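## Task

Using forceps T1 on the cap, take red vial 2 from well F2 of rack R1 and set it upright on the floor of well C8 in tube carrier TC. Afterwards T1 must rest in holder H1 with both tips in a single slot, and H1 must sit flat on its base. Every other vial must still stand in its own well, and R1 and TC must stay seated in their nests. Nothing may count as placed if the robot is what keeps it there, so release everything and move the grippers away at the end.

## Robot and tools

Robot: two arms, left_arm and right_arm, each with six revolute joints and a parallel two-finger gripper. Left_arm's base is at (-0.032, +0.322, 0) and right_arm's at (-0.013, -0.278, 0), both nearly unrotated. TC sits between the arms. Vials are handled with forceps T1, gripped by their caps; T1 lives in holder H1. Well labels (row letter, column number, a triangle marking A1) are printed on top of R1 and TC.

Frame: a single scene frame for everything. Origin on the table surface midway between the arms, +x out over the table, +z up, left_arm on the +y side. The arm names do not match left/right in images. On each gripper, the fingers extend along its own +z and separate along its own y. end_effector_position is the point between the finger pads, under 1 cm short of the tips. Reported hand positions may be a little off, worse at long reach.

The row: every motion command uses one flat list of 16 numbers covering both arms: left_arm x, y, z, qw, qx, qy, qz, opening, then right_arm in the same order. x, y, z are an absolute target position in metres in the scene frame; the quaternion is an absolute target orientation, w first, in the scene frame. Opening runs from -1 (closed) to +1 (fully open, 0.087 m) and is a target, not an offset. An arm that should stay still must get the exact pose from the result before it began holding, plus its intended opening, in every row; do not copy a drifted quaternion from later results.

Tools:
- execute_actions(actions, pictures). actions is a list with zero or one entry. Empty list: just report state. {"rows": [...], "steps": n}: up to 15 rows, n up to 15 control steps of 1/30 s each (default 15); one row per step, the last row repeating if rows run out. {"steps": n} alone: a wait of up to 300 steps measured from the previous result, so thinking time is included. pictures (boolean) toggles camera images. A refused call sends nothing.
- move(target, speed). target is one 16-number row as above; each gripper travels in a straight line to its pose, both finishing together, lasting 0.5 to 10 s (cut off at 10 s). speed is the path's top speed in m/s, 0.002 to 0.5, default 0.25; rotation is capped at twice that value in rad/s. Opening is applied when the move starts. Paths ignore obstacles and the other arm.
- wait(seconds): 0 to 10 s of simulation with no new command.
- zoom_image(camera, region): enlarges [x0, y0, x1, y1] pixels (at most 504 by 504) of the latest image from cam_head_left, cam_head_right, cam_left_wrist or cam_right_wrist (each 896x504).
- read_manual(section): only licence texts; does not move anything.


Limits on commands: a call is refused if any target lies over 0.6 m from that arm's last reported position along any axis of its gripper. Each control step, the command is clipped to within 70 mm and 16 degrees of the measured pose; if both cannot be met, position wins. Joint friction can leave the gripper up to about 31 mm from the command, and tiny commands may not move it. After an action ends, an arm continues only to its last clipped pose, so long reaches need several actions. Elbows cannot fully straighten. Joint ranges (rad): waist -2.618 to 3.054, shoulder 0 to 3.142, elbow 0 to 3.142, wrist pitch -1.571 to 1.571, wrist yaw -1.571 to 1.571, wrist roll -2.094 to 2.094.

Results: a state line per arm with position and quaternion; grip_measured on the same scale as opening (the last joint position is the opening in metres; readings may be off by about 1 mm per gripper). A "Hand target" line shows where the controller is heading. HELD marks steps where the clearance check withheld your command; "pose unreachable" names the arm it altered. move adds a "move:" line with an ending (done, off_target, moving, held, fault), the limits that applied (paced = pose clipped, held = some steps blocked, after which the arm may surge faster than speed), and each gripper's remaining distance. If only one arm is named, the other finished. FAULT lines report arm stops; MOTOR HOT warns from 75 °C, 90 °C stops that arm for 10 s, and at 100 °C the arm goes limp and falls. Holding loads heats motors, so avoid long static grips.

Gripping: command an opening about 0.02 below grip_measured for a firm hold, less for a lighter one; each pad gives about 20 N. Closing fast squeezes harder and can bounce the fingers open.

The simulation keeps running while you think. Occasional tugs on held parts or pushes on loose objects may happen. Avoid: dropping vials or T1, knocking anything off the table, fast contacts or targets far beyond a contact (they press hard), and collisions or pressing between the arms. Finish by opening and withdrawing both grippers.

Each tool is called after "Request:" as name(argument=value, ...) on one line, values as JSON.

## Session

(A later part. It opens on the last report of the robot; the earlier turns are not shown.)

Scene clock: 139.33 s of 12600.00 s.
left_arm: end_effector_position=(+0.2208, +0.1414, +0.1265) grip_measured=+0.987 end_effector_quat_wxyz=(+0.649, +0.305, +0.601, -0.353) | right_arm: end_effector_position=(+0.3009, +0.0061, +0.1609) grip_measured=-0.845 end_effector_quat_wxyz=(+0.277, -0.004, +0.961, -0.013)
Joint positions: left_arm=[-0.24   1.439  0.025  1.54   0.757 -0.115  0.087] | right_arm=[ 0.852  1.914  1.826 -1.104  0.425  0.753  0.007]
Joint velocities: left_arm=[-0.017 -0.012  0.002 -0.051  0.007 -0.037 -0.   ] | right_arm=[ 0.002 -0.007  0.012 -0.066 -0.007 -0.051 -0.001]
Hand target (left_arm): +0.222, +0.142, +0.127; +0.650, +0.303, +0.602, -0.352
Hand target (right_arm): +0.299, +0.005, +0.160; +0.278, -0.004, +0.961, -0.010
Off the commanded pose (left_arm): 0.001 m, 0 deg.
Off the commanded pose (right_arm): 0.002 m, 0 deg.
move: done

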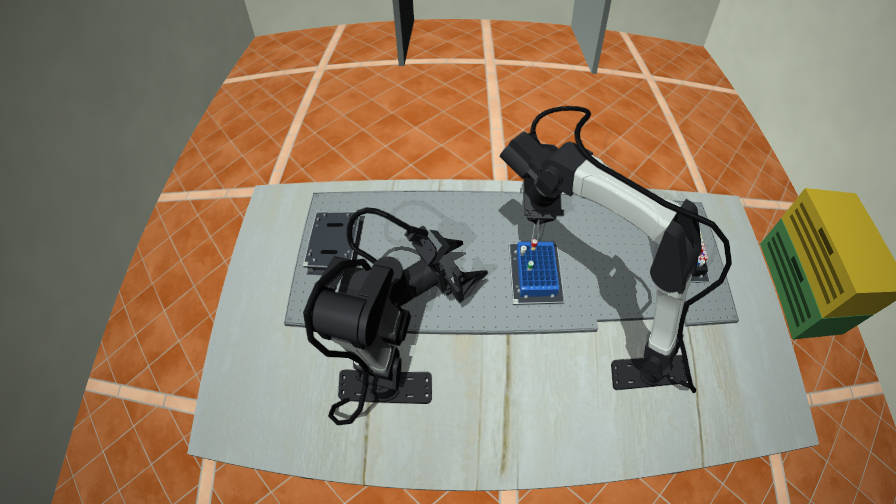

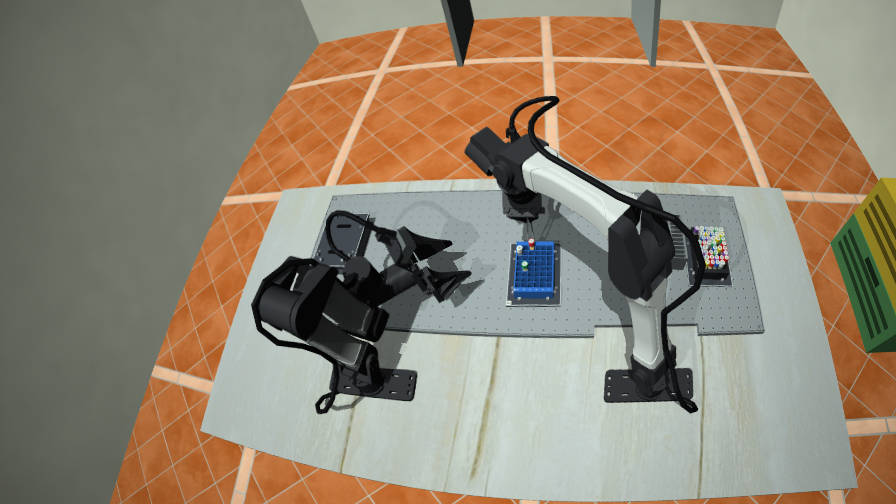

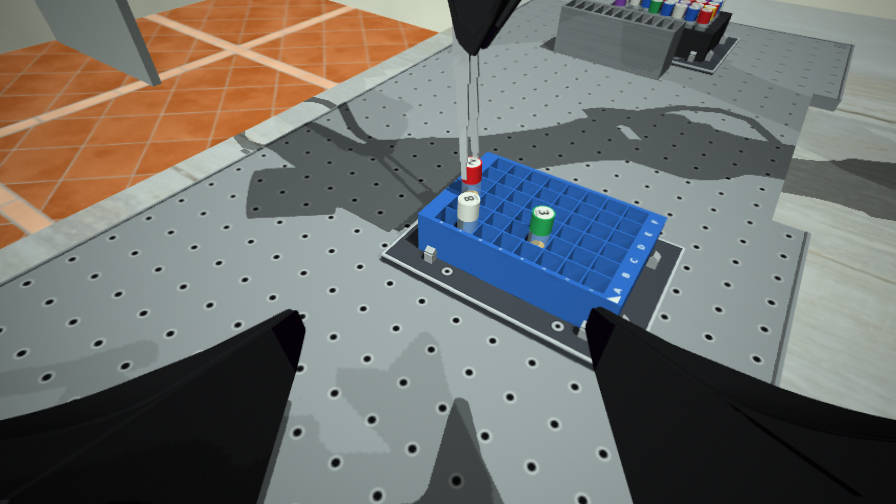

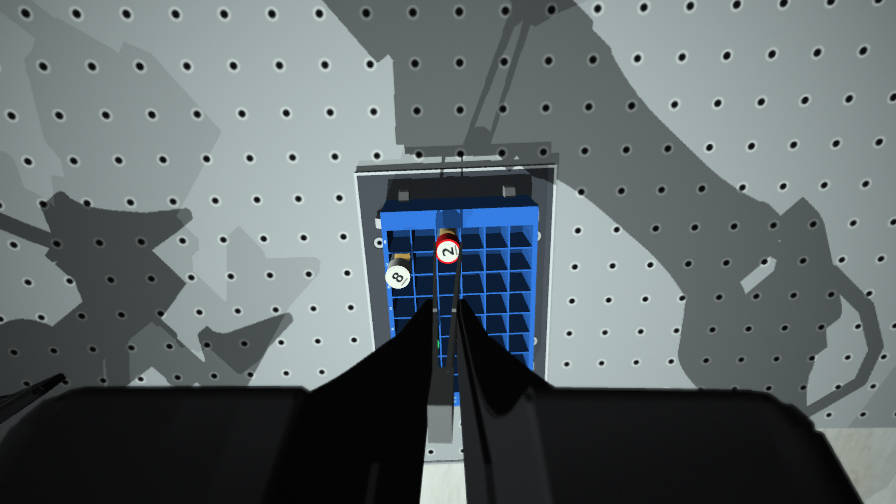

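Request:
move(target=[0.2216,0.1418,0.1268,0.65,0.303,0.602,-0.352,1,0.300,0.005,0.153,0.277,-0.004,0.960,-0.012,-0.85], speed=0.015)

Request:
execute_actions(actions=[{"rows":[[0.2216,0.1418,0.1268,0.65,0.303,0.602,-0.352,1,0.300,0.005,0.156,0.277,-0.004,0.960,-0.012,-0.79]],"steps":10}], pictures=false)

Request:
move(target=[0.2216,0.1418,0.1268,0.65,0.303,0.602,-0.352,1,0.300,0.005,0.19,0.285,0,0.958,0,-0.79], speed=0.05)

Request:
move(target=[0.2216,0.1418,0.1268,0.65,0.303,0.602,-0.352,1,0.31,-0.360,0.175,0.301,0,0.954,0,-0.82], speed=0.2)

Request:
zoom_image(camera="cam_right_wrist", region=[380, 160, 530, 290])

Scene clock: 141.97 s of 12600.00 s.
left_arm: end_effector_position=(+0.2208, +0.1414, +0.1265) grip_measured=+0.987 end_effector_quat_wxyz=(+0.649, +0.305, +0.601, -0.353) | right_arm: end_effector_position=(+0.3013, +0.0067, +0.1560) grip_measured=-0.845 end_effector_quat_wxyz=(+0.277, -0.004, +0.961, -0.013)
Joint positions: left_arm=[-0.24   1.439  0.025  1.54   0.757 -0.115  0.087] | right_arm=[ 0.852  1.914  1.807 -1.085  0.425  0.753  0.007]
Joint velocities: left_arm=[ 0.007  0.007 -0.007 -0.022  0.007  0.066  0.   ] | right_arm=[-0.002 -0.012 -0.012 -0.022  0.11   0.037  0.001]
Hand target (left_arm): +0.222, +0.142, +0.127; +0.650, +0.303, +0.602, -0.352
Hand target (right_arm): +0.300, +0.005, +0.153; +0.277, -0.004, +0.961, -0.012
Off the commanded pose (left_arm): 0.001 m, 0 deg.
Off the commanded pose (right_arm): 0.004 m, 0 deg.
move: done

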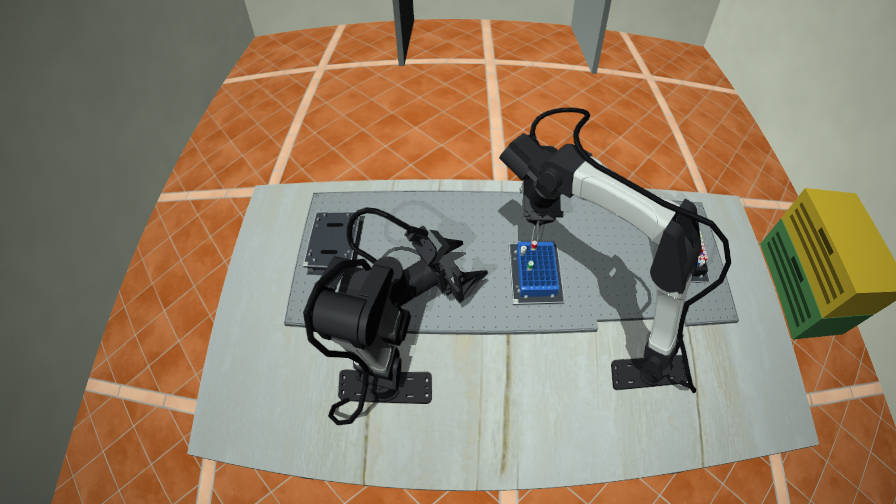

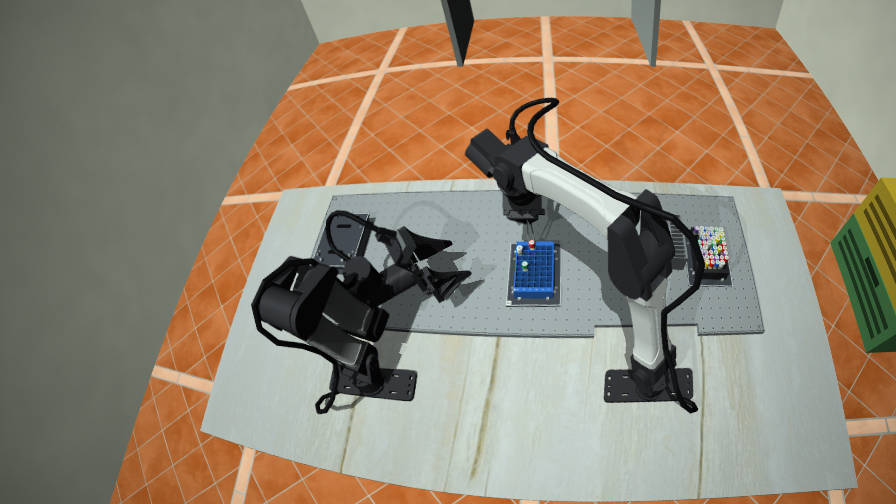

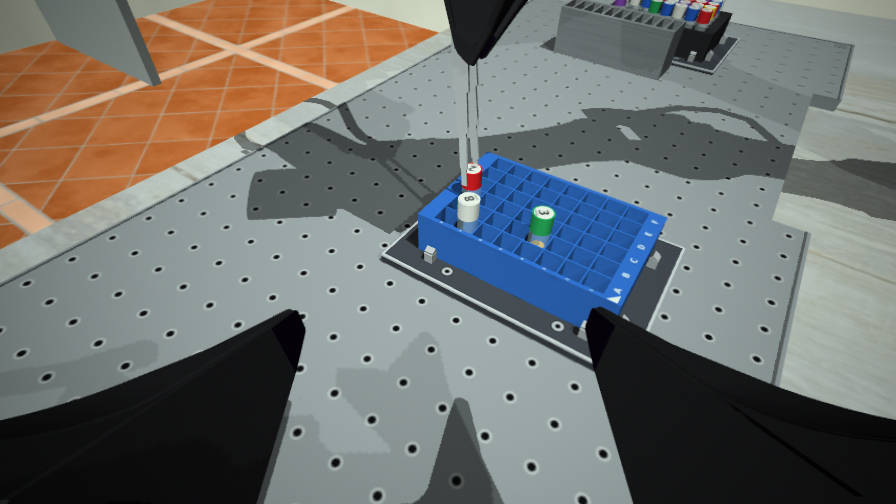

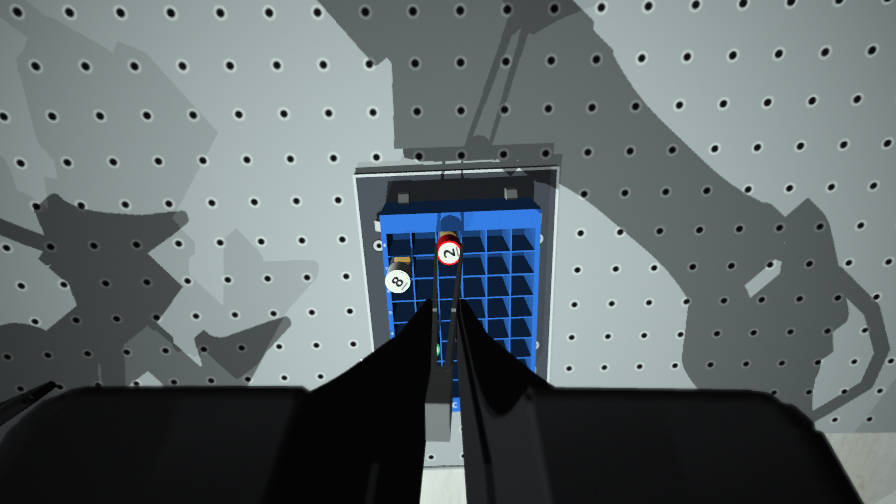

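Scene clock: 142.30 s of 12600.00 s.
left_arm: end_effector_position=(+0.2208, +0.1414, +0.1265) grip_measured=+0.987 end_effector_quat_wxyz=(+0.649, +0.305, +0.601, -0.353) | right_arm: end_effector_position=(+0.3013, +0.0067, +0.1560) grip_measured=-0.790 end_effector_quat_wxyz=(+0.277, -0.004, +0.961, -0.013)
Joint positions: left_arm=[-0.24   1.439  0.025  1.54   0.757 -0.115  0.087] | right_arm=[ 0.852  1.914  1.807 -1.085  0.425  0.753  0.009]
Joint velocities: left_arm=[ 0.002 -0.007 -0.007 -0.081  0.007 -0.022  0.   ] | right_arm=[ 0.002 -0.007  0.007  0.022 -0.081 -0.022  0.001]
Hand target (left_arm): +0.222, +0.142, +0.127; +0.650, +0.303, +0.602, -0.352
Hand target (right_arm): +0.300, +0.005, +0.156; +0.277, -0.004, +0.961, -0.012
Off the commanded pose (left_arm): 0.001 m, 0 deg.
Off the commanded pose (right_arm): 0.002 m, 0 deg.
Steps of this call (steps 1 to 10: all 10 steps of this action). Readings (end_effector_position):
1: left_arm (+0.2208, +0.1414, +0.1265) | right_arm (+0.3013, +0.0067, +0.1560)
2: left_arm (+0.2208, +0.1414, +0.1265) | right_arm (+0.3013, +0.0067, +0.1560)
4: left_arm (+0.2208, +0.1414, +0.1265) | right_arm (+0.3013, +0.0067, +0.1560)
8: left_arm (+0.2208, +0.1414, +0.1265) | right_arm (+0.3013, +0.0067, +0.1560)
10: the state above

Scene clock: 143.67 s of 12600.00 s.
left_arm: end_effector_position=(+0.2208, +0.1414, +0.1265) grip_measured=+0.987 end_effector_quat_wxyz=(+0.649, +0.305, +0.601, -0.353) | right_arm: end_effector_position=(+0.2994, +0.0045, +0.1757) grip_measured=-0.790 end_effector_quat_wxyz=(+0.277, -0.004, +0.961, -0.012)
Joint positions: left_arm=[-0.24   1.439  0.025  1.54   0.757 -0.115  0.087] | right_arm=[ 0.852  1.914  1.886 -1.162  0.425  0.753  0.009]
Joint velocities: left_arm=[-0.002 -0.007 -0.007  0.051  0.007  0.022 -0.   ] | right_arm=[-0.002  0.007  0.007 -0.022 -0.022 -0.007 -0.002]
Hand target (left_arm): +0.222, +0.142, +0.127; +0.650, +0.303, +0.602, -0.352
Hand target (right_arm): +0.300, +0.004, +0.190; +0.285, +0.000, +0.958, -0.000
Off the commanded pose (left_arm): 0.001 m, 0 deg.
Off the commanded pose (right_arm): 0.014 m, 2 deg.
move: off_target (right_arm)

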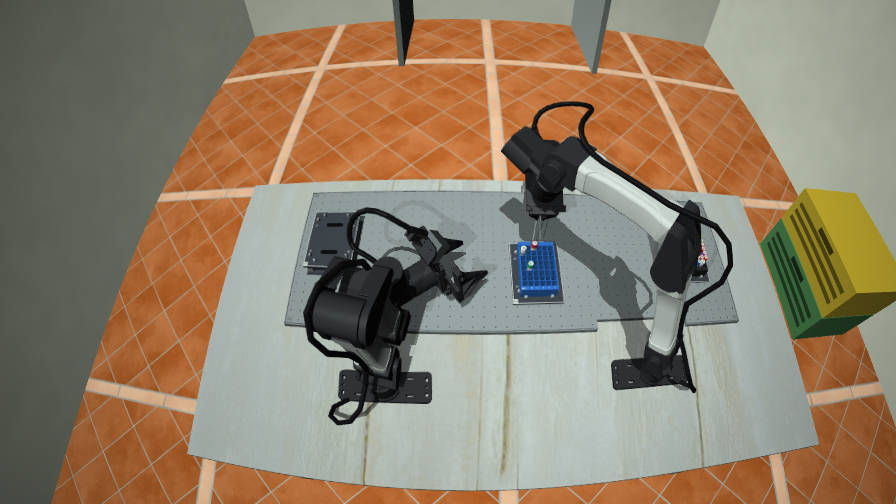

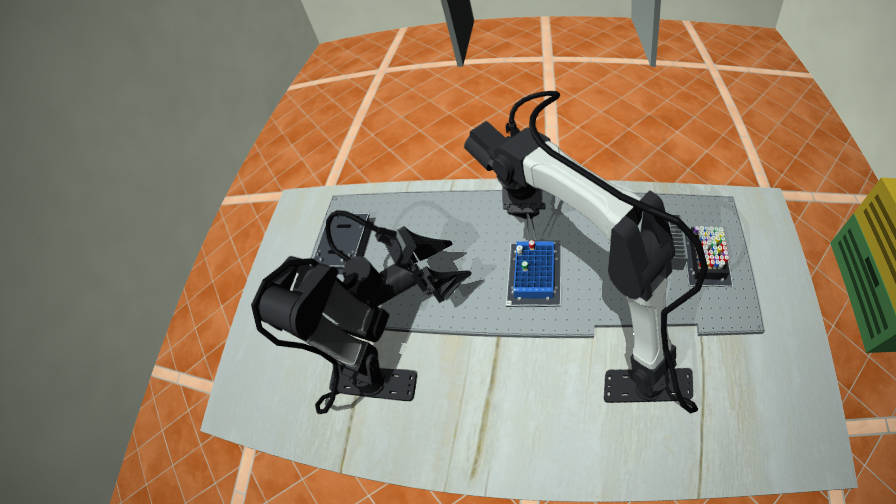

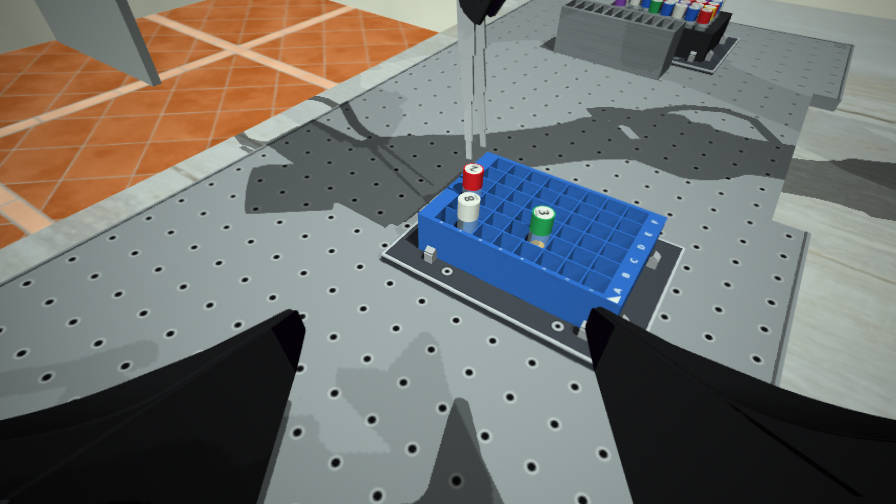

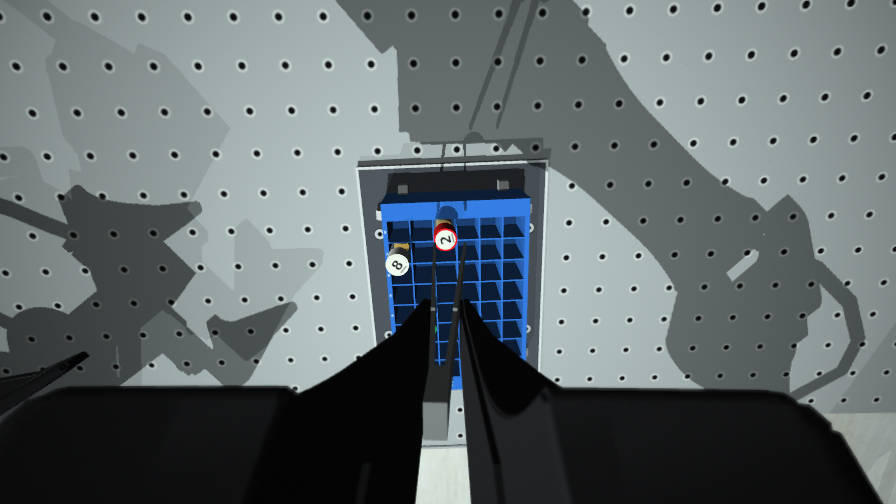

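Scene clock: 146.17 s of 12600.00 s.
left_arm: end_effector_position=(+0.2208, +0.1414, +0.1265) grip_measured=+0.987 end_effector_quat_wxyz=(+0.649, +0.305, +0.601, -0.353) | right_arm: end_effector_position=(+0.3063, -0.3609, +0.1698) grip_measured=-0.820 end_effector_quat_wxyz=(+0.288, -0.000, +0.958, -0.015)
Joint positions: left_arm=[-0.24   1.439  0.025  1.54   0.757 -0.115  0.087] | right_arm=[-0.286  1.411  1.279 -0.868 -0.132 -0.254  0.008]
Joint velocities: left_arm=[-0.022  0.007 -0.017 -0.007  0.022 -0.007 -0.   ] | right_arm=[-0.012 -0.002 -0.012 -0.066 -0.037 -0.037 -0.001]
Hand target (left_arm): +0.222, +0.142, +0.127; +0.650, +0.303, +0.602, -0.352
Hand target (right_arm): +0.314, -0.364, +0.175; +0.299, -0.003, +0.954, -0.015
Off the commanded pose (left_arm): 0.001 m, 0 deg.
Off the commanded pose (right_arm): 0.006 m, 2 deg.
move: done

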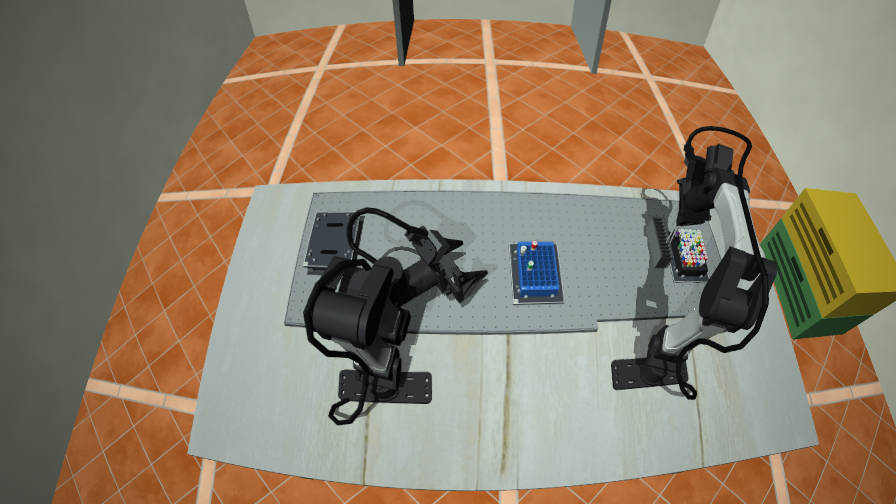

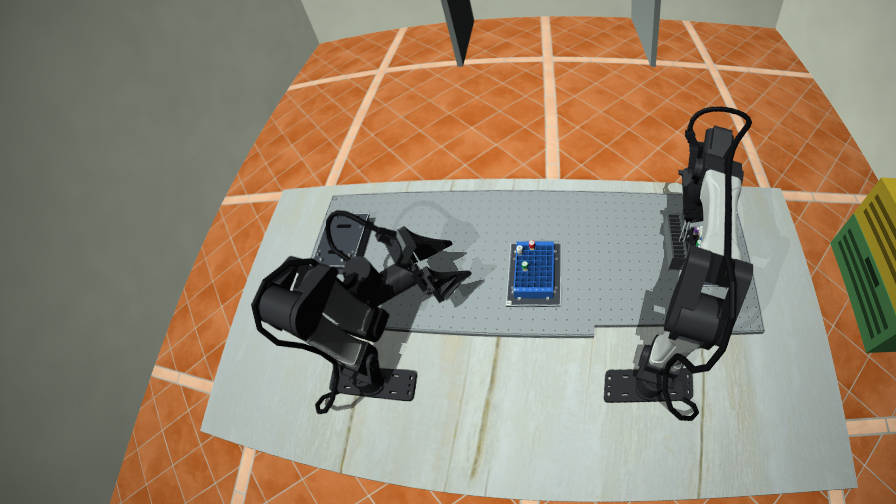

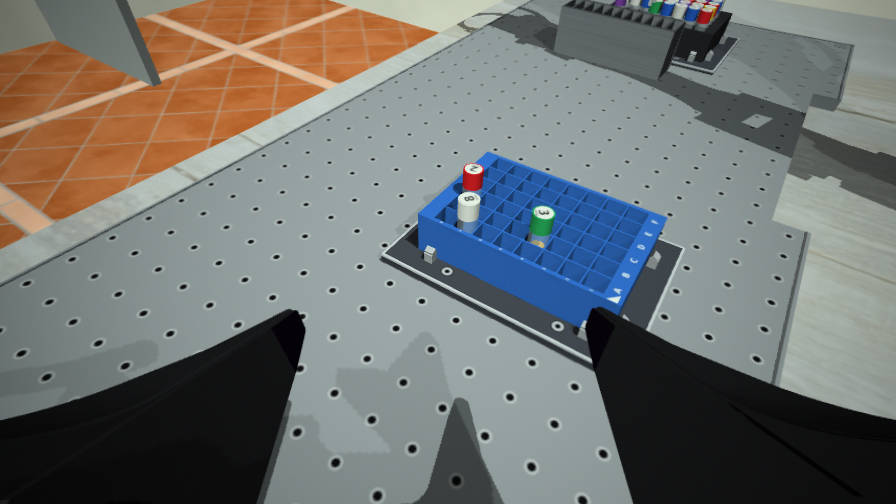

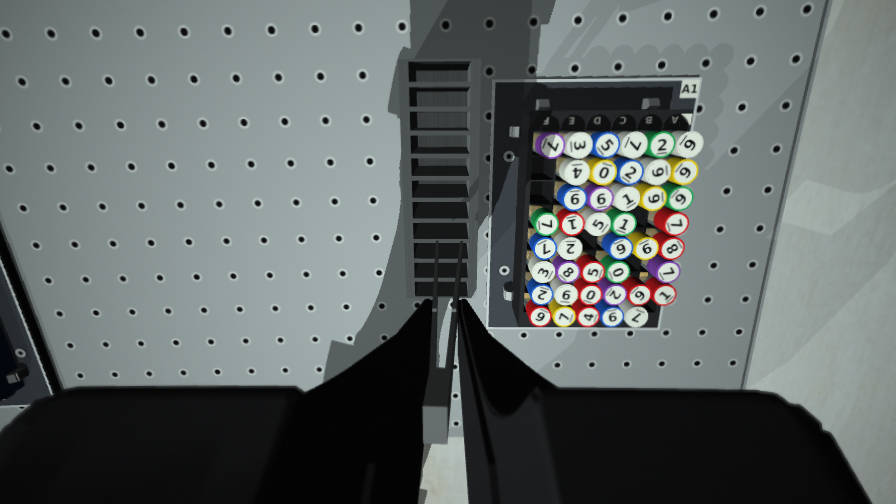

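Region (380, 160, 530, 290) of cam_right_wrist's 896x504 image, scaled by 3.360, with more detail than that image has; it fills the top 437 rows of this view, and the rest is white.

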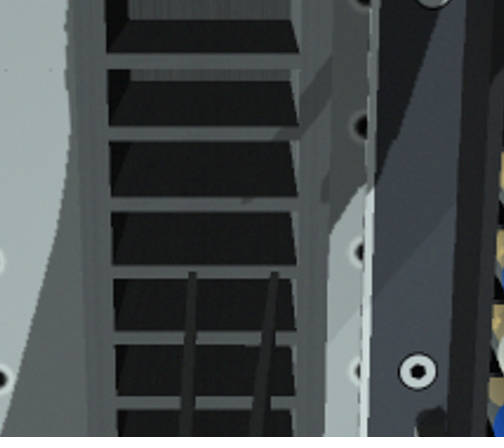

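Request:
move(target=[0.2216,0.1418,0.1268,0.65,0.303,0.602,-0.352,1,0.309,-0.358,0.158,0.297,0,0.955,0,-0.82], speed=0.03)

Request:
zoom_image(camera="cam_right_wrist", region=[380, 160, 530, 290])

Scene clock: 147.87 s of 12600.00 s.
left_arm: end_effector_position=(+0.2208, +0.1414, +0.1265) grip_measured=+0.987 end_effector_quat_wxyz=(+0.649, +0.305, +0.601, -0.353) | right_arm: end_effector_position=(+0.3086, -0.3571, +0.1609) grip_measured=-0.820 end_effector_quat_wxyz=(+0.292, -0.005, +0.956, -0.004)
Joint positions: left_arm=[-0.24   1.439  0.025  1.54   0.757 -0.115  0.087] | right_arm=[-0.286  1.411  1.242 -0.828 -0.156 -0.256  0.008]
Joint velocities: left_arm=[-0.007 -0.007  0.002  0.037 -0.051 -0.007 -0.001] | right_arm=[-0.027 -0.002 -0.007  0.007  0.037 -0.066  0.   ]
Hand target (left_arm): +0.222, +0.142, +0.127; +0.650, +0.303, +0.602, -0.352
Hand target (right_arm): +0.309, -0.358, +0.158; +0.297, -0.000, +0.955, -0.000
Off the commanded pose (left_arm): 0.001 m, 0 deg.
Off the commanded pose (right_arm): 0.003 m, 1 deg.
move: done

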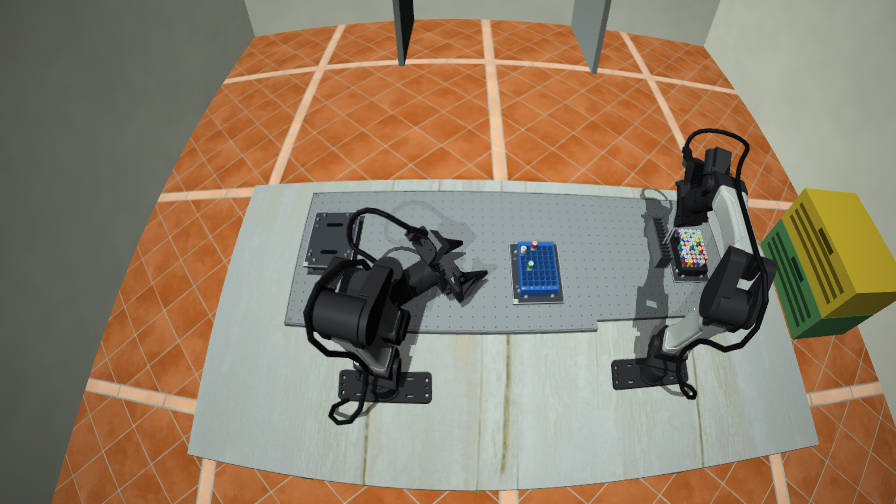

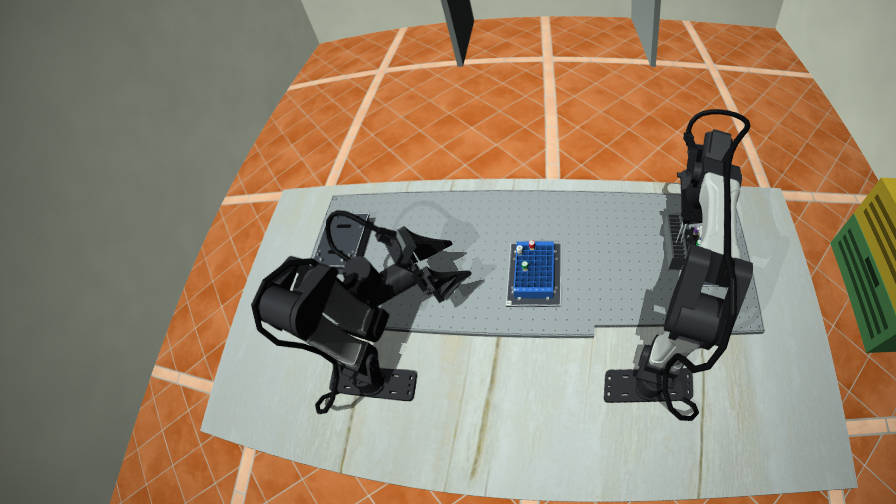

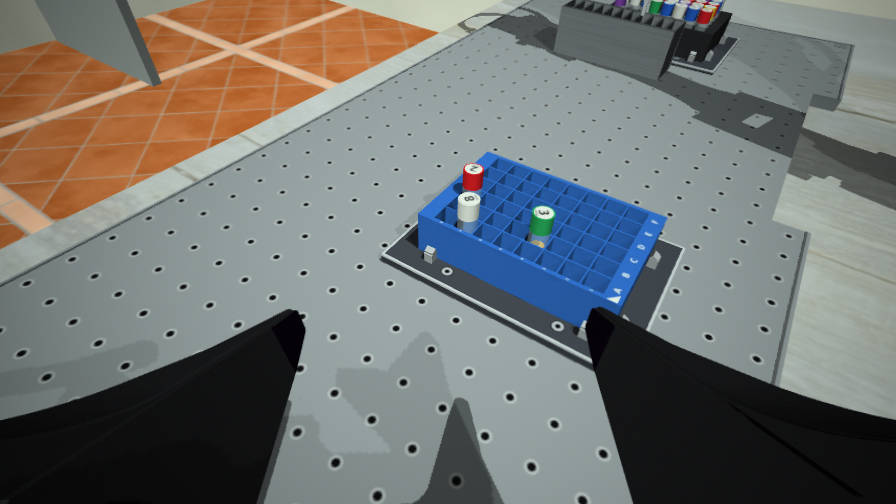

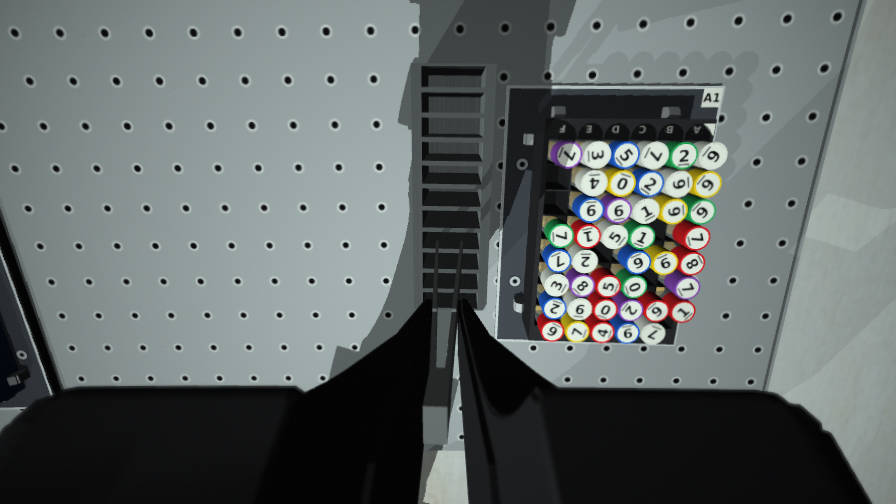

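Region (380, 160, 530, 290) of cam_right_wrist's 896x504 image, scaled by 3.360, with more detail than that image has; it fills the top 437 rows of this view, and the rest is white.

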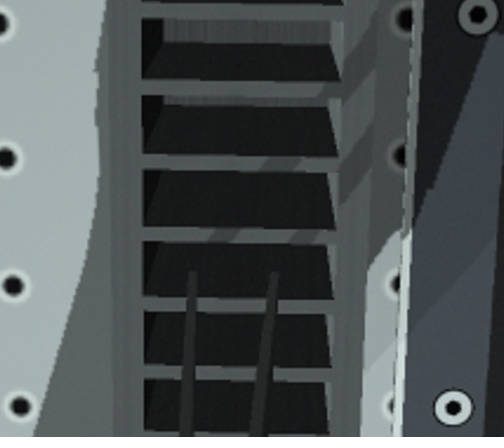

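Request:
move(target=[0.2216,0.1418,0.1268,0.65,0.303,0.602,-0.352,1,0.309,-0.358,0.110,0.297,0,0.955,0,-0.82], speed=0.03)

Scene clock: 152.80 s of 12600.00 s.
left_arm: end_effector_position=(+0.2208, +0.1414, +0.1265) grip_measured=+0.987 end_effector_quat_wxyz=(+0.649, +0.305, +0.601, -0.353) | right_arm: end_effector_position=(+0.3090, -0.3571, +0.1156) grip_measured=-0.820 end_effector_quat_wxyz=(+0.294, -0.005, +0.956, -0.005)
Joint positions: left_arm=[-0.24   1.439  0.025  1.54   0.757 -0.115  0.087] | right_arm=[-0.286  1.411  1.059 -0.64  -0.157 -0.256  0.008]
Joint velocities: left_arm=[-0.007  0.007 -0.007 -0.007 -0.022  0.051  0.   ] | right_arm=[ 0.017 -0.007  0.002  0.051  0.066 -0.095  0.001]
Hand target (left_arm): +0.222, +0.142, +0.127; +0.650, +0.303, +0.602, -0.352
Hand target (right_arm): +0.310, -0.358, +0.110; +0.297, +0.000, +0.955, -0.000
Off the commanded pose (left_arm): 0.001 m, 0 deg.
Off the commanded pose (right_arm): 0.006 m, 1 deg.
move: done

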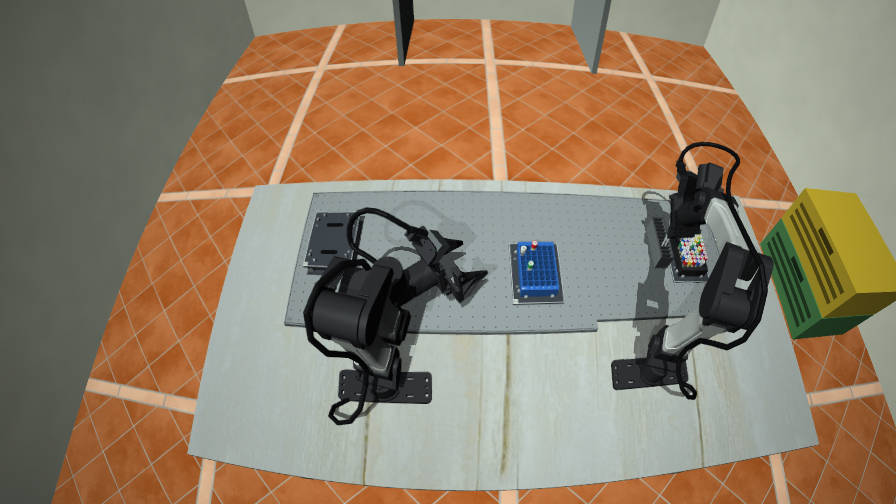

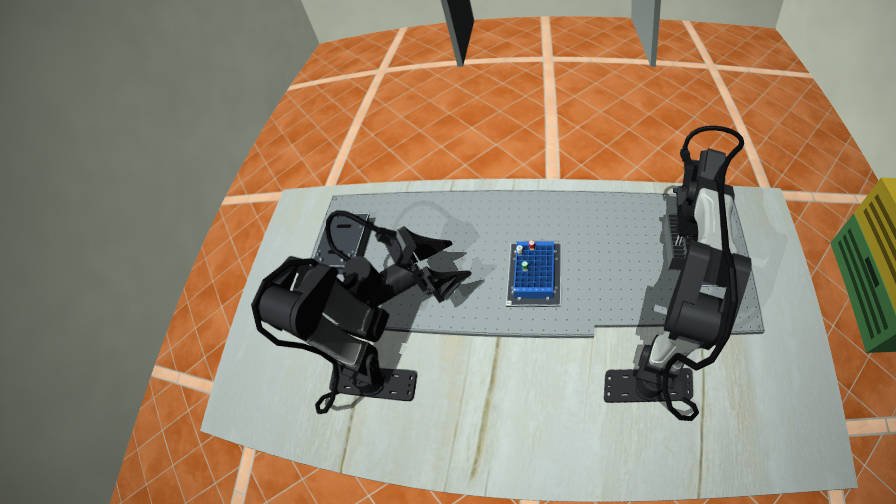

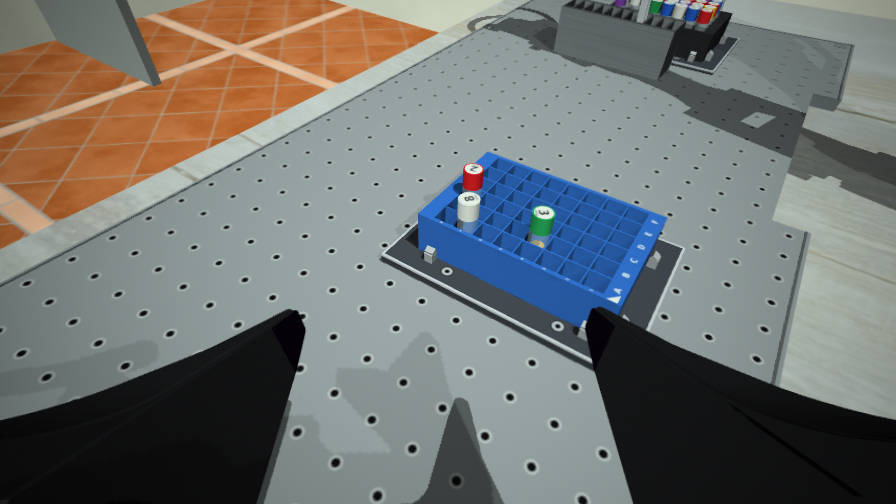

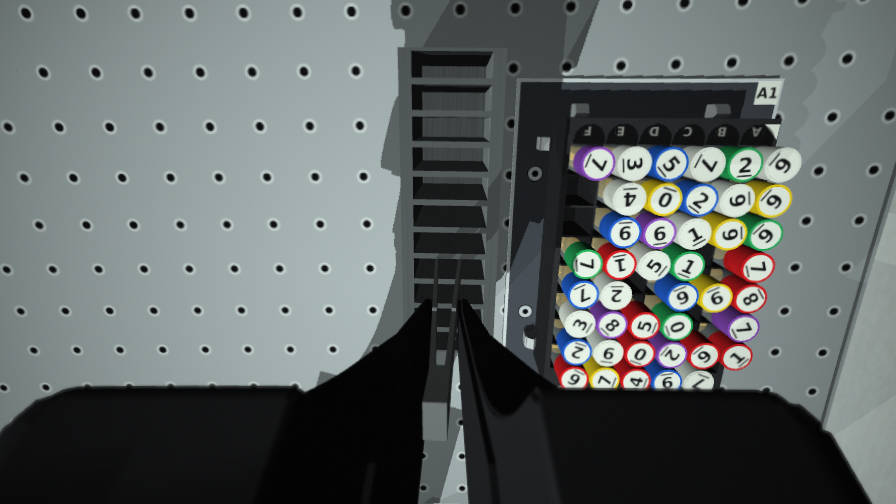

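Request:
execute_actions(actions=[{"rows":[[0.2216,0.1418,0.1268,0.65,0.303,0.602,-0.352,1,0.309,-0.358,0.112,0.297,0,0.955,0,0.2]],"steps":10}], pictures=false)

Request:
move(target=[0.2216,0.1418,0.1268,0.65,0.303,0.602,-0.352,1,0.25,-0.358,0.24,0.297,0,0.955,0,0.2])

Request:
finished_scene(scene=1)

Scene clock: 154.33 s of 12600.00 s.
left_arm: end_effector_position=(+0.2208, +0.1414, +0.1265) grip_measured=+0.987 end_effector_quat_wxyz=(+0.649, +0.305, +0.601, -0.353) | right_arm: end_effector_position=(+0.3098, -0.3573, +0.1159) grip_measured=+0.200 end_effector_quat_wxyz=(+0.296, -0.005, +0.955, -0.005)
Joint positions: left_arm=[-0.24   1.439  0.025  1.54   0.757 -0.115  0.087] | right_arm=[-0.286  1.411  1.059 -0.636 -0.157 -0.256  0.052]
Joint velocities: left_arm=[-0.012 -0.007  0.002 -0.081  0.051 -0.037 -0.   ] | right_arm=[ 0.002  0.012  0.002  0.037  0.007 -0.051 -0.001]
Hand target (left_arm): +0.222, +0.142, +0.127; +0.650, +0.303, +0.602, -0.352
Hand target (right_arm): +0.309, -0.358, +0.112; +0.297, -0.000, +0.955, -0.000
Off the commanded pose (left_arm): 0.001 m, 0 deg.
Off the commanded pose (right_arm): 0.004 m, 1 deg.
Steps of this call (steps 1 to 36: nothing new was sent; steps 37 to 46: all 10 steps of this action). Readings (end_effector_position):
37: left_arm (+0.2208, +0.1414, +0.1265) | right_arm (+0.3098, -0.3573, +0.1159)
38: left_arm (+0.2208, +0.1414, +0.1265) | right_arm (+0.3098, -0.3573, +0.1159)
40: left_arm (+0.2208, +0.1414, +0.1265) | right_arm (+0.3098, -0.3573, +0.1159)
44: left_arm (+0.2208, +0.1414, +0.1265) | right_arm (+0.3098, -0.3573, +0.1159)
46: the state above

Scene clock: 155.87 s of 12600.00 s.
left_arm: end_effector_position=(+0.2208, +0.1414, +0.1265) grip_measured=+0.987 end_effector_quat_wxyz=(+0.649, +0.305, +0.601, -0.353) | right_arm: end_effector_position=(+0.2488, -0.3574, +0.2318) grip_measured=+0.200 end_effector_quat_wxyz=(+0.289, +0.000, +0.957, -0.002)
Joint positions: left_arm=[-0.24   1.439  0.025  1.54   0.757 -0.115  0.087] | right_arm=[-0.37   1.275  1.433 -1.174 -0.202 -0.319  0.052]
Joint velocities: left_arm=[-0.002 -0.012 -0.027 -0.11  -0.007  0.051  0.   ] | right_arm=[-0.007  0.002  0.007 -0.022 -0.007  0.022  0.001]
Hand target (left_arm): +0.222, +0.142, +0.127; +0.650, +0.303, +0.602, -0.352
Hand target (right_arm): +0.248, -0.358, +0.239; +0.296, -0.000, +0.955, -0.001
Off the commanded pose (left_arm): 0.001 m, 0 deg.
Off the commanded pose (right_arm): 0.008 m, 1 deg.
move: done

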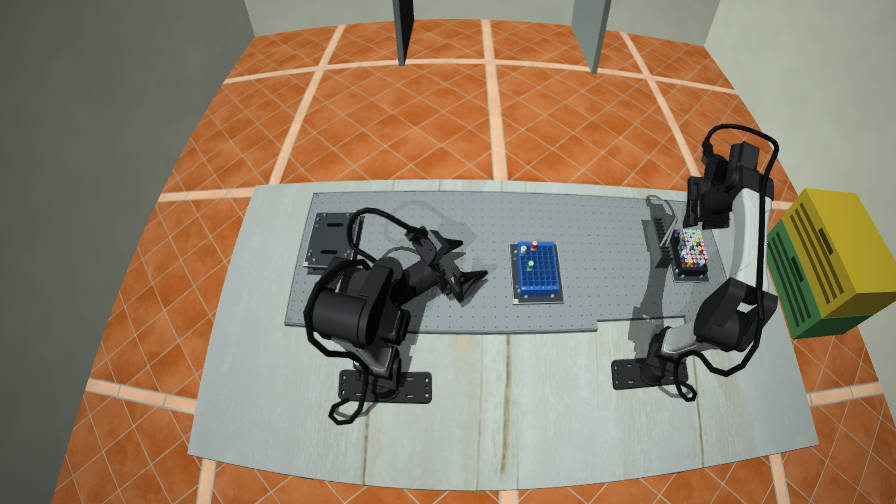

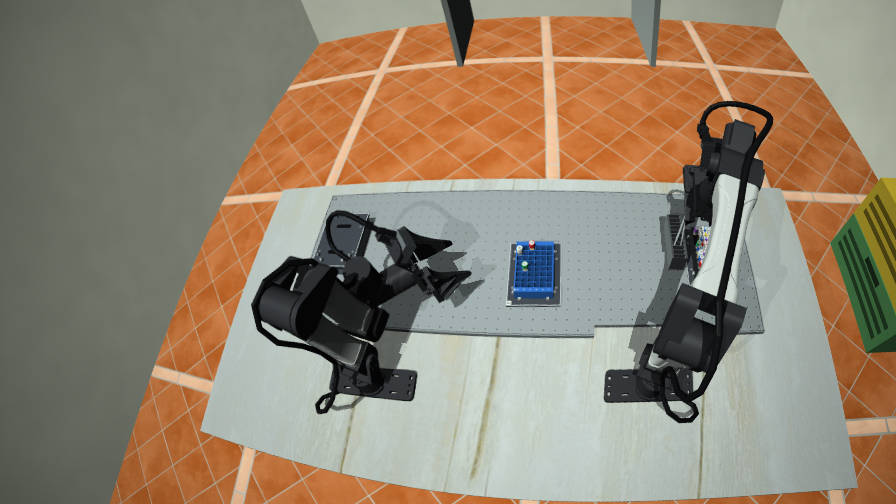

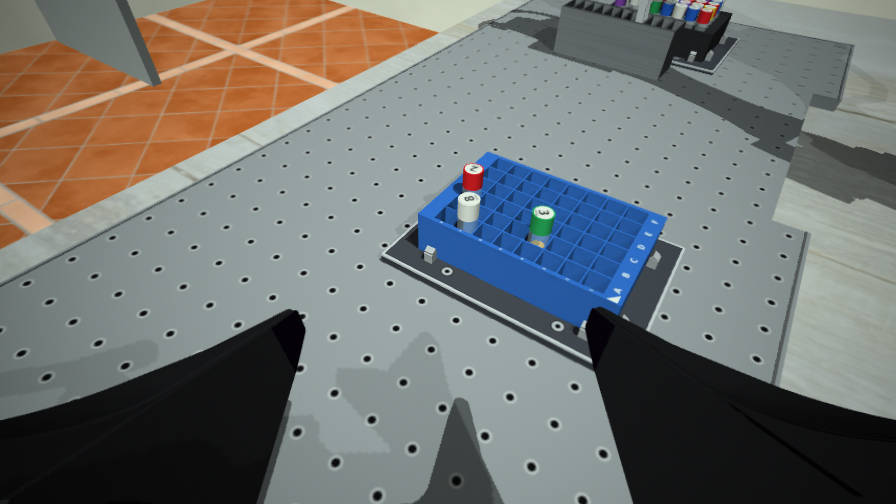

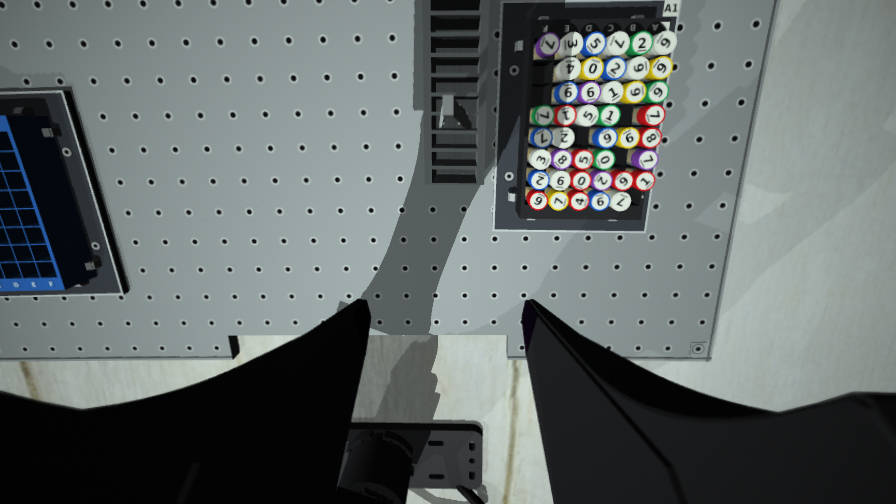

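The scene is finished: the task was done.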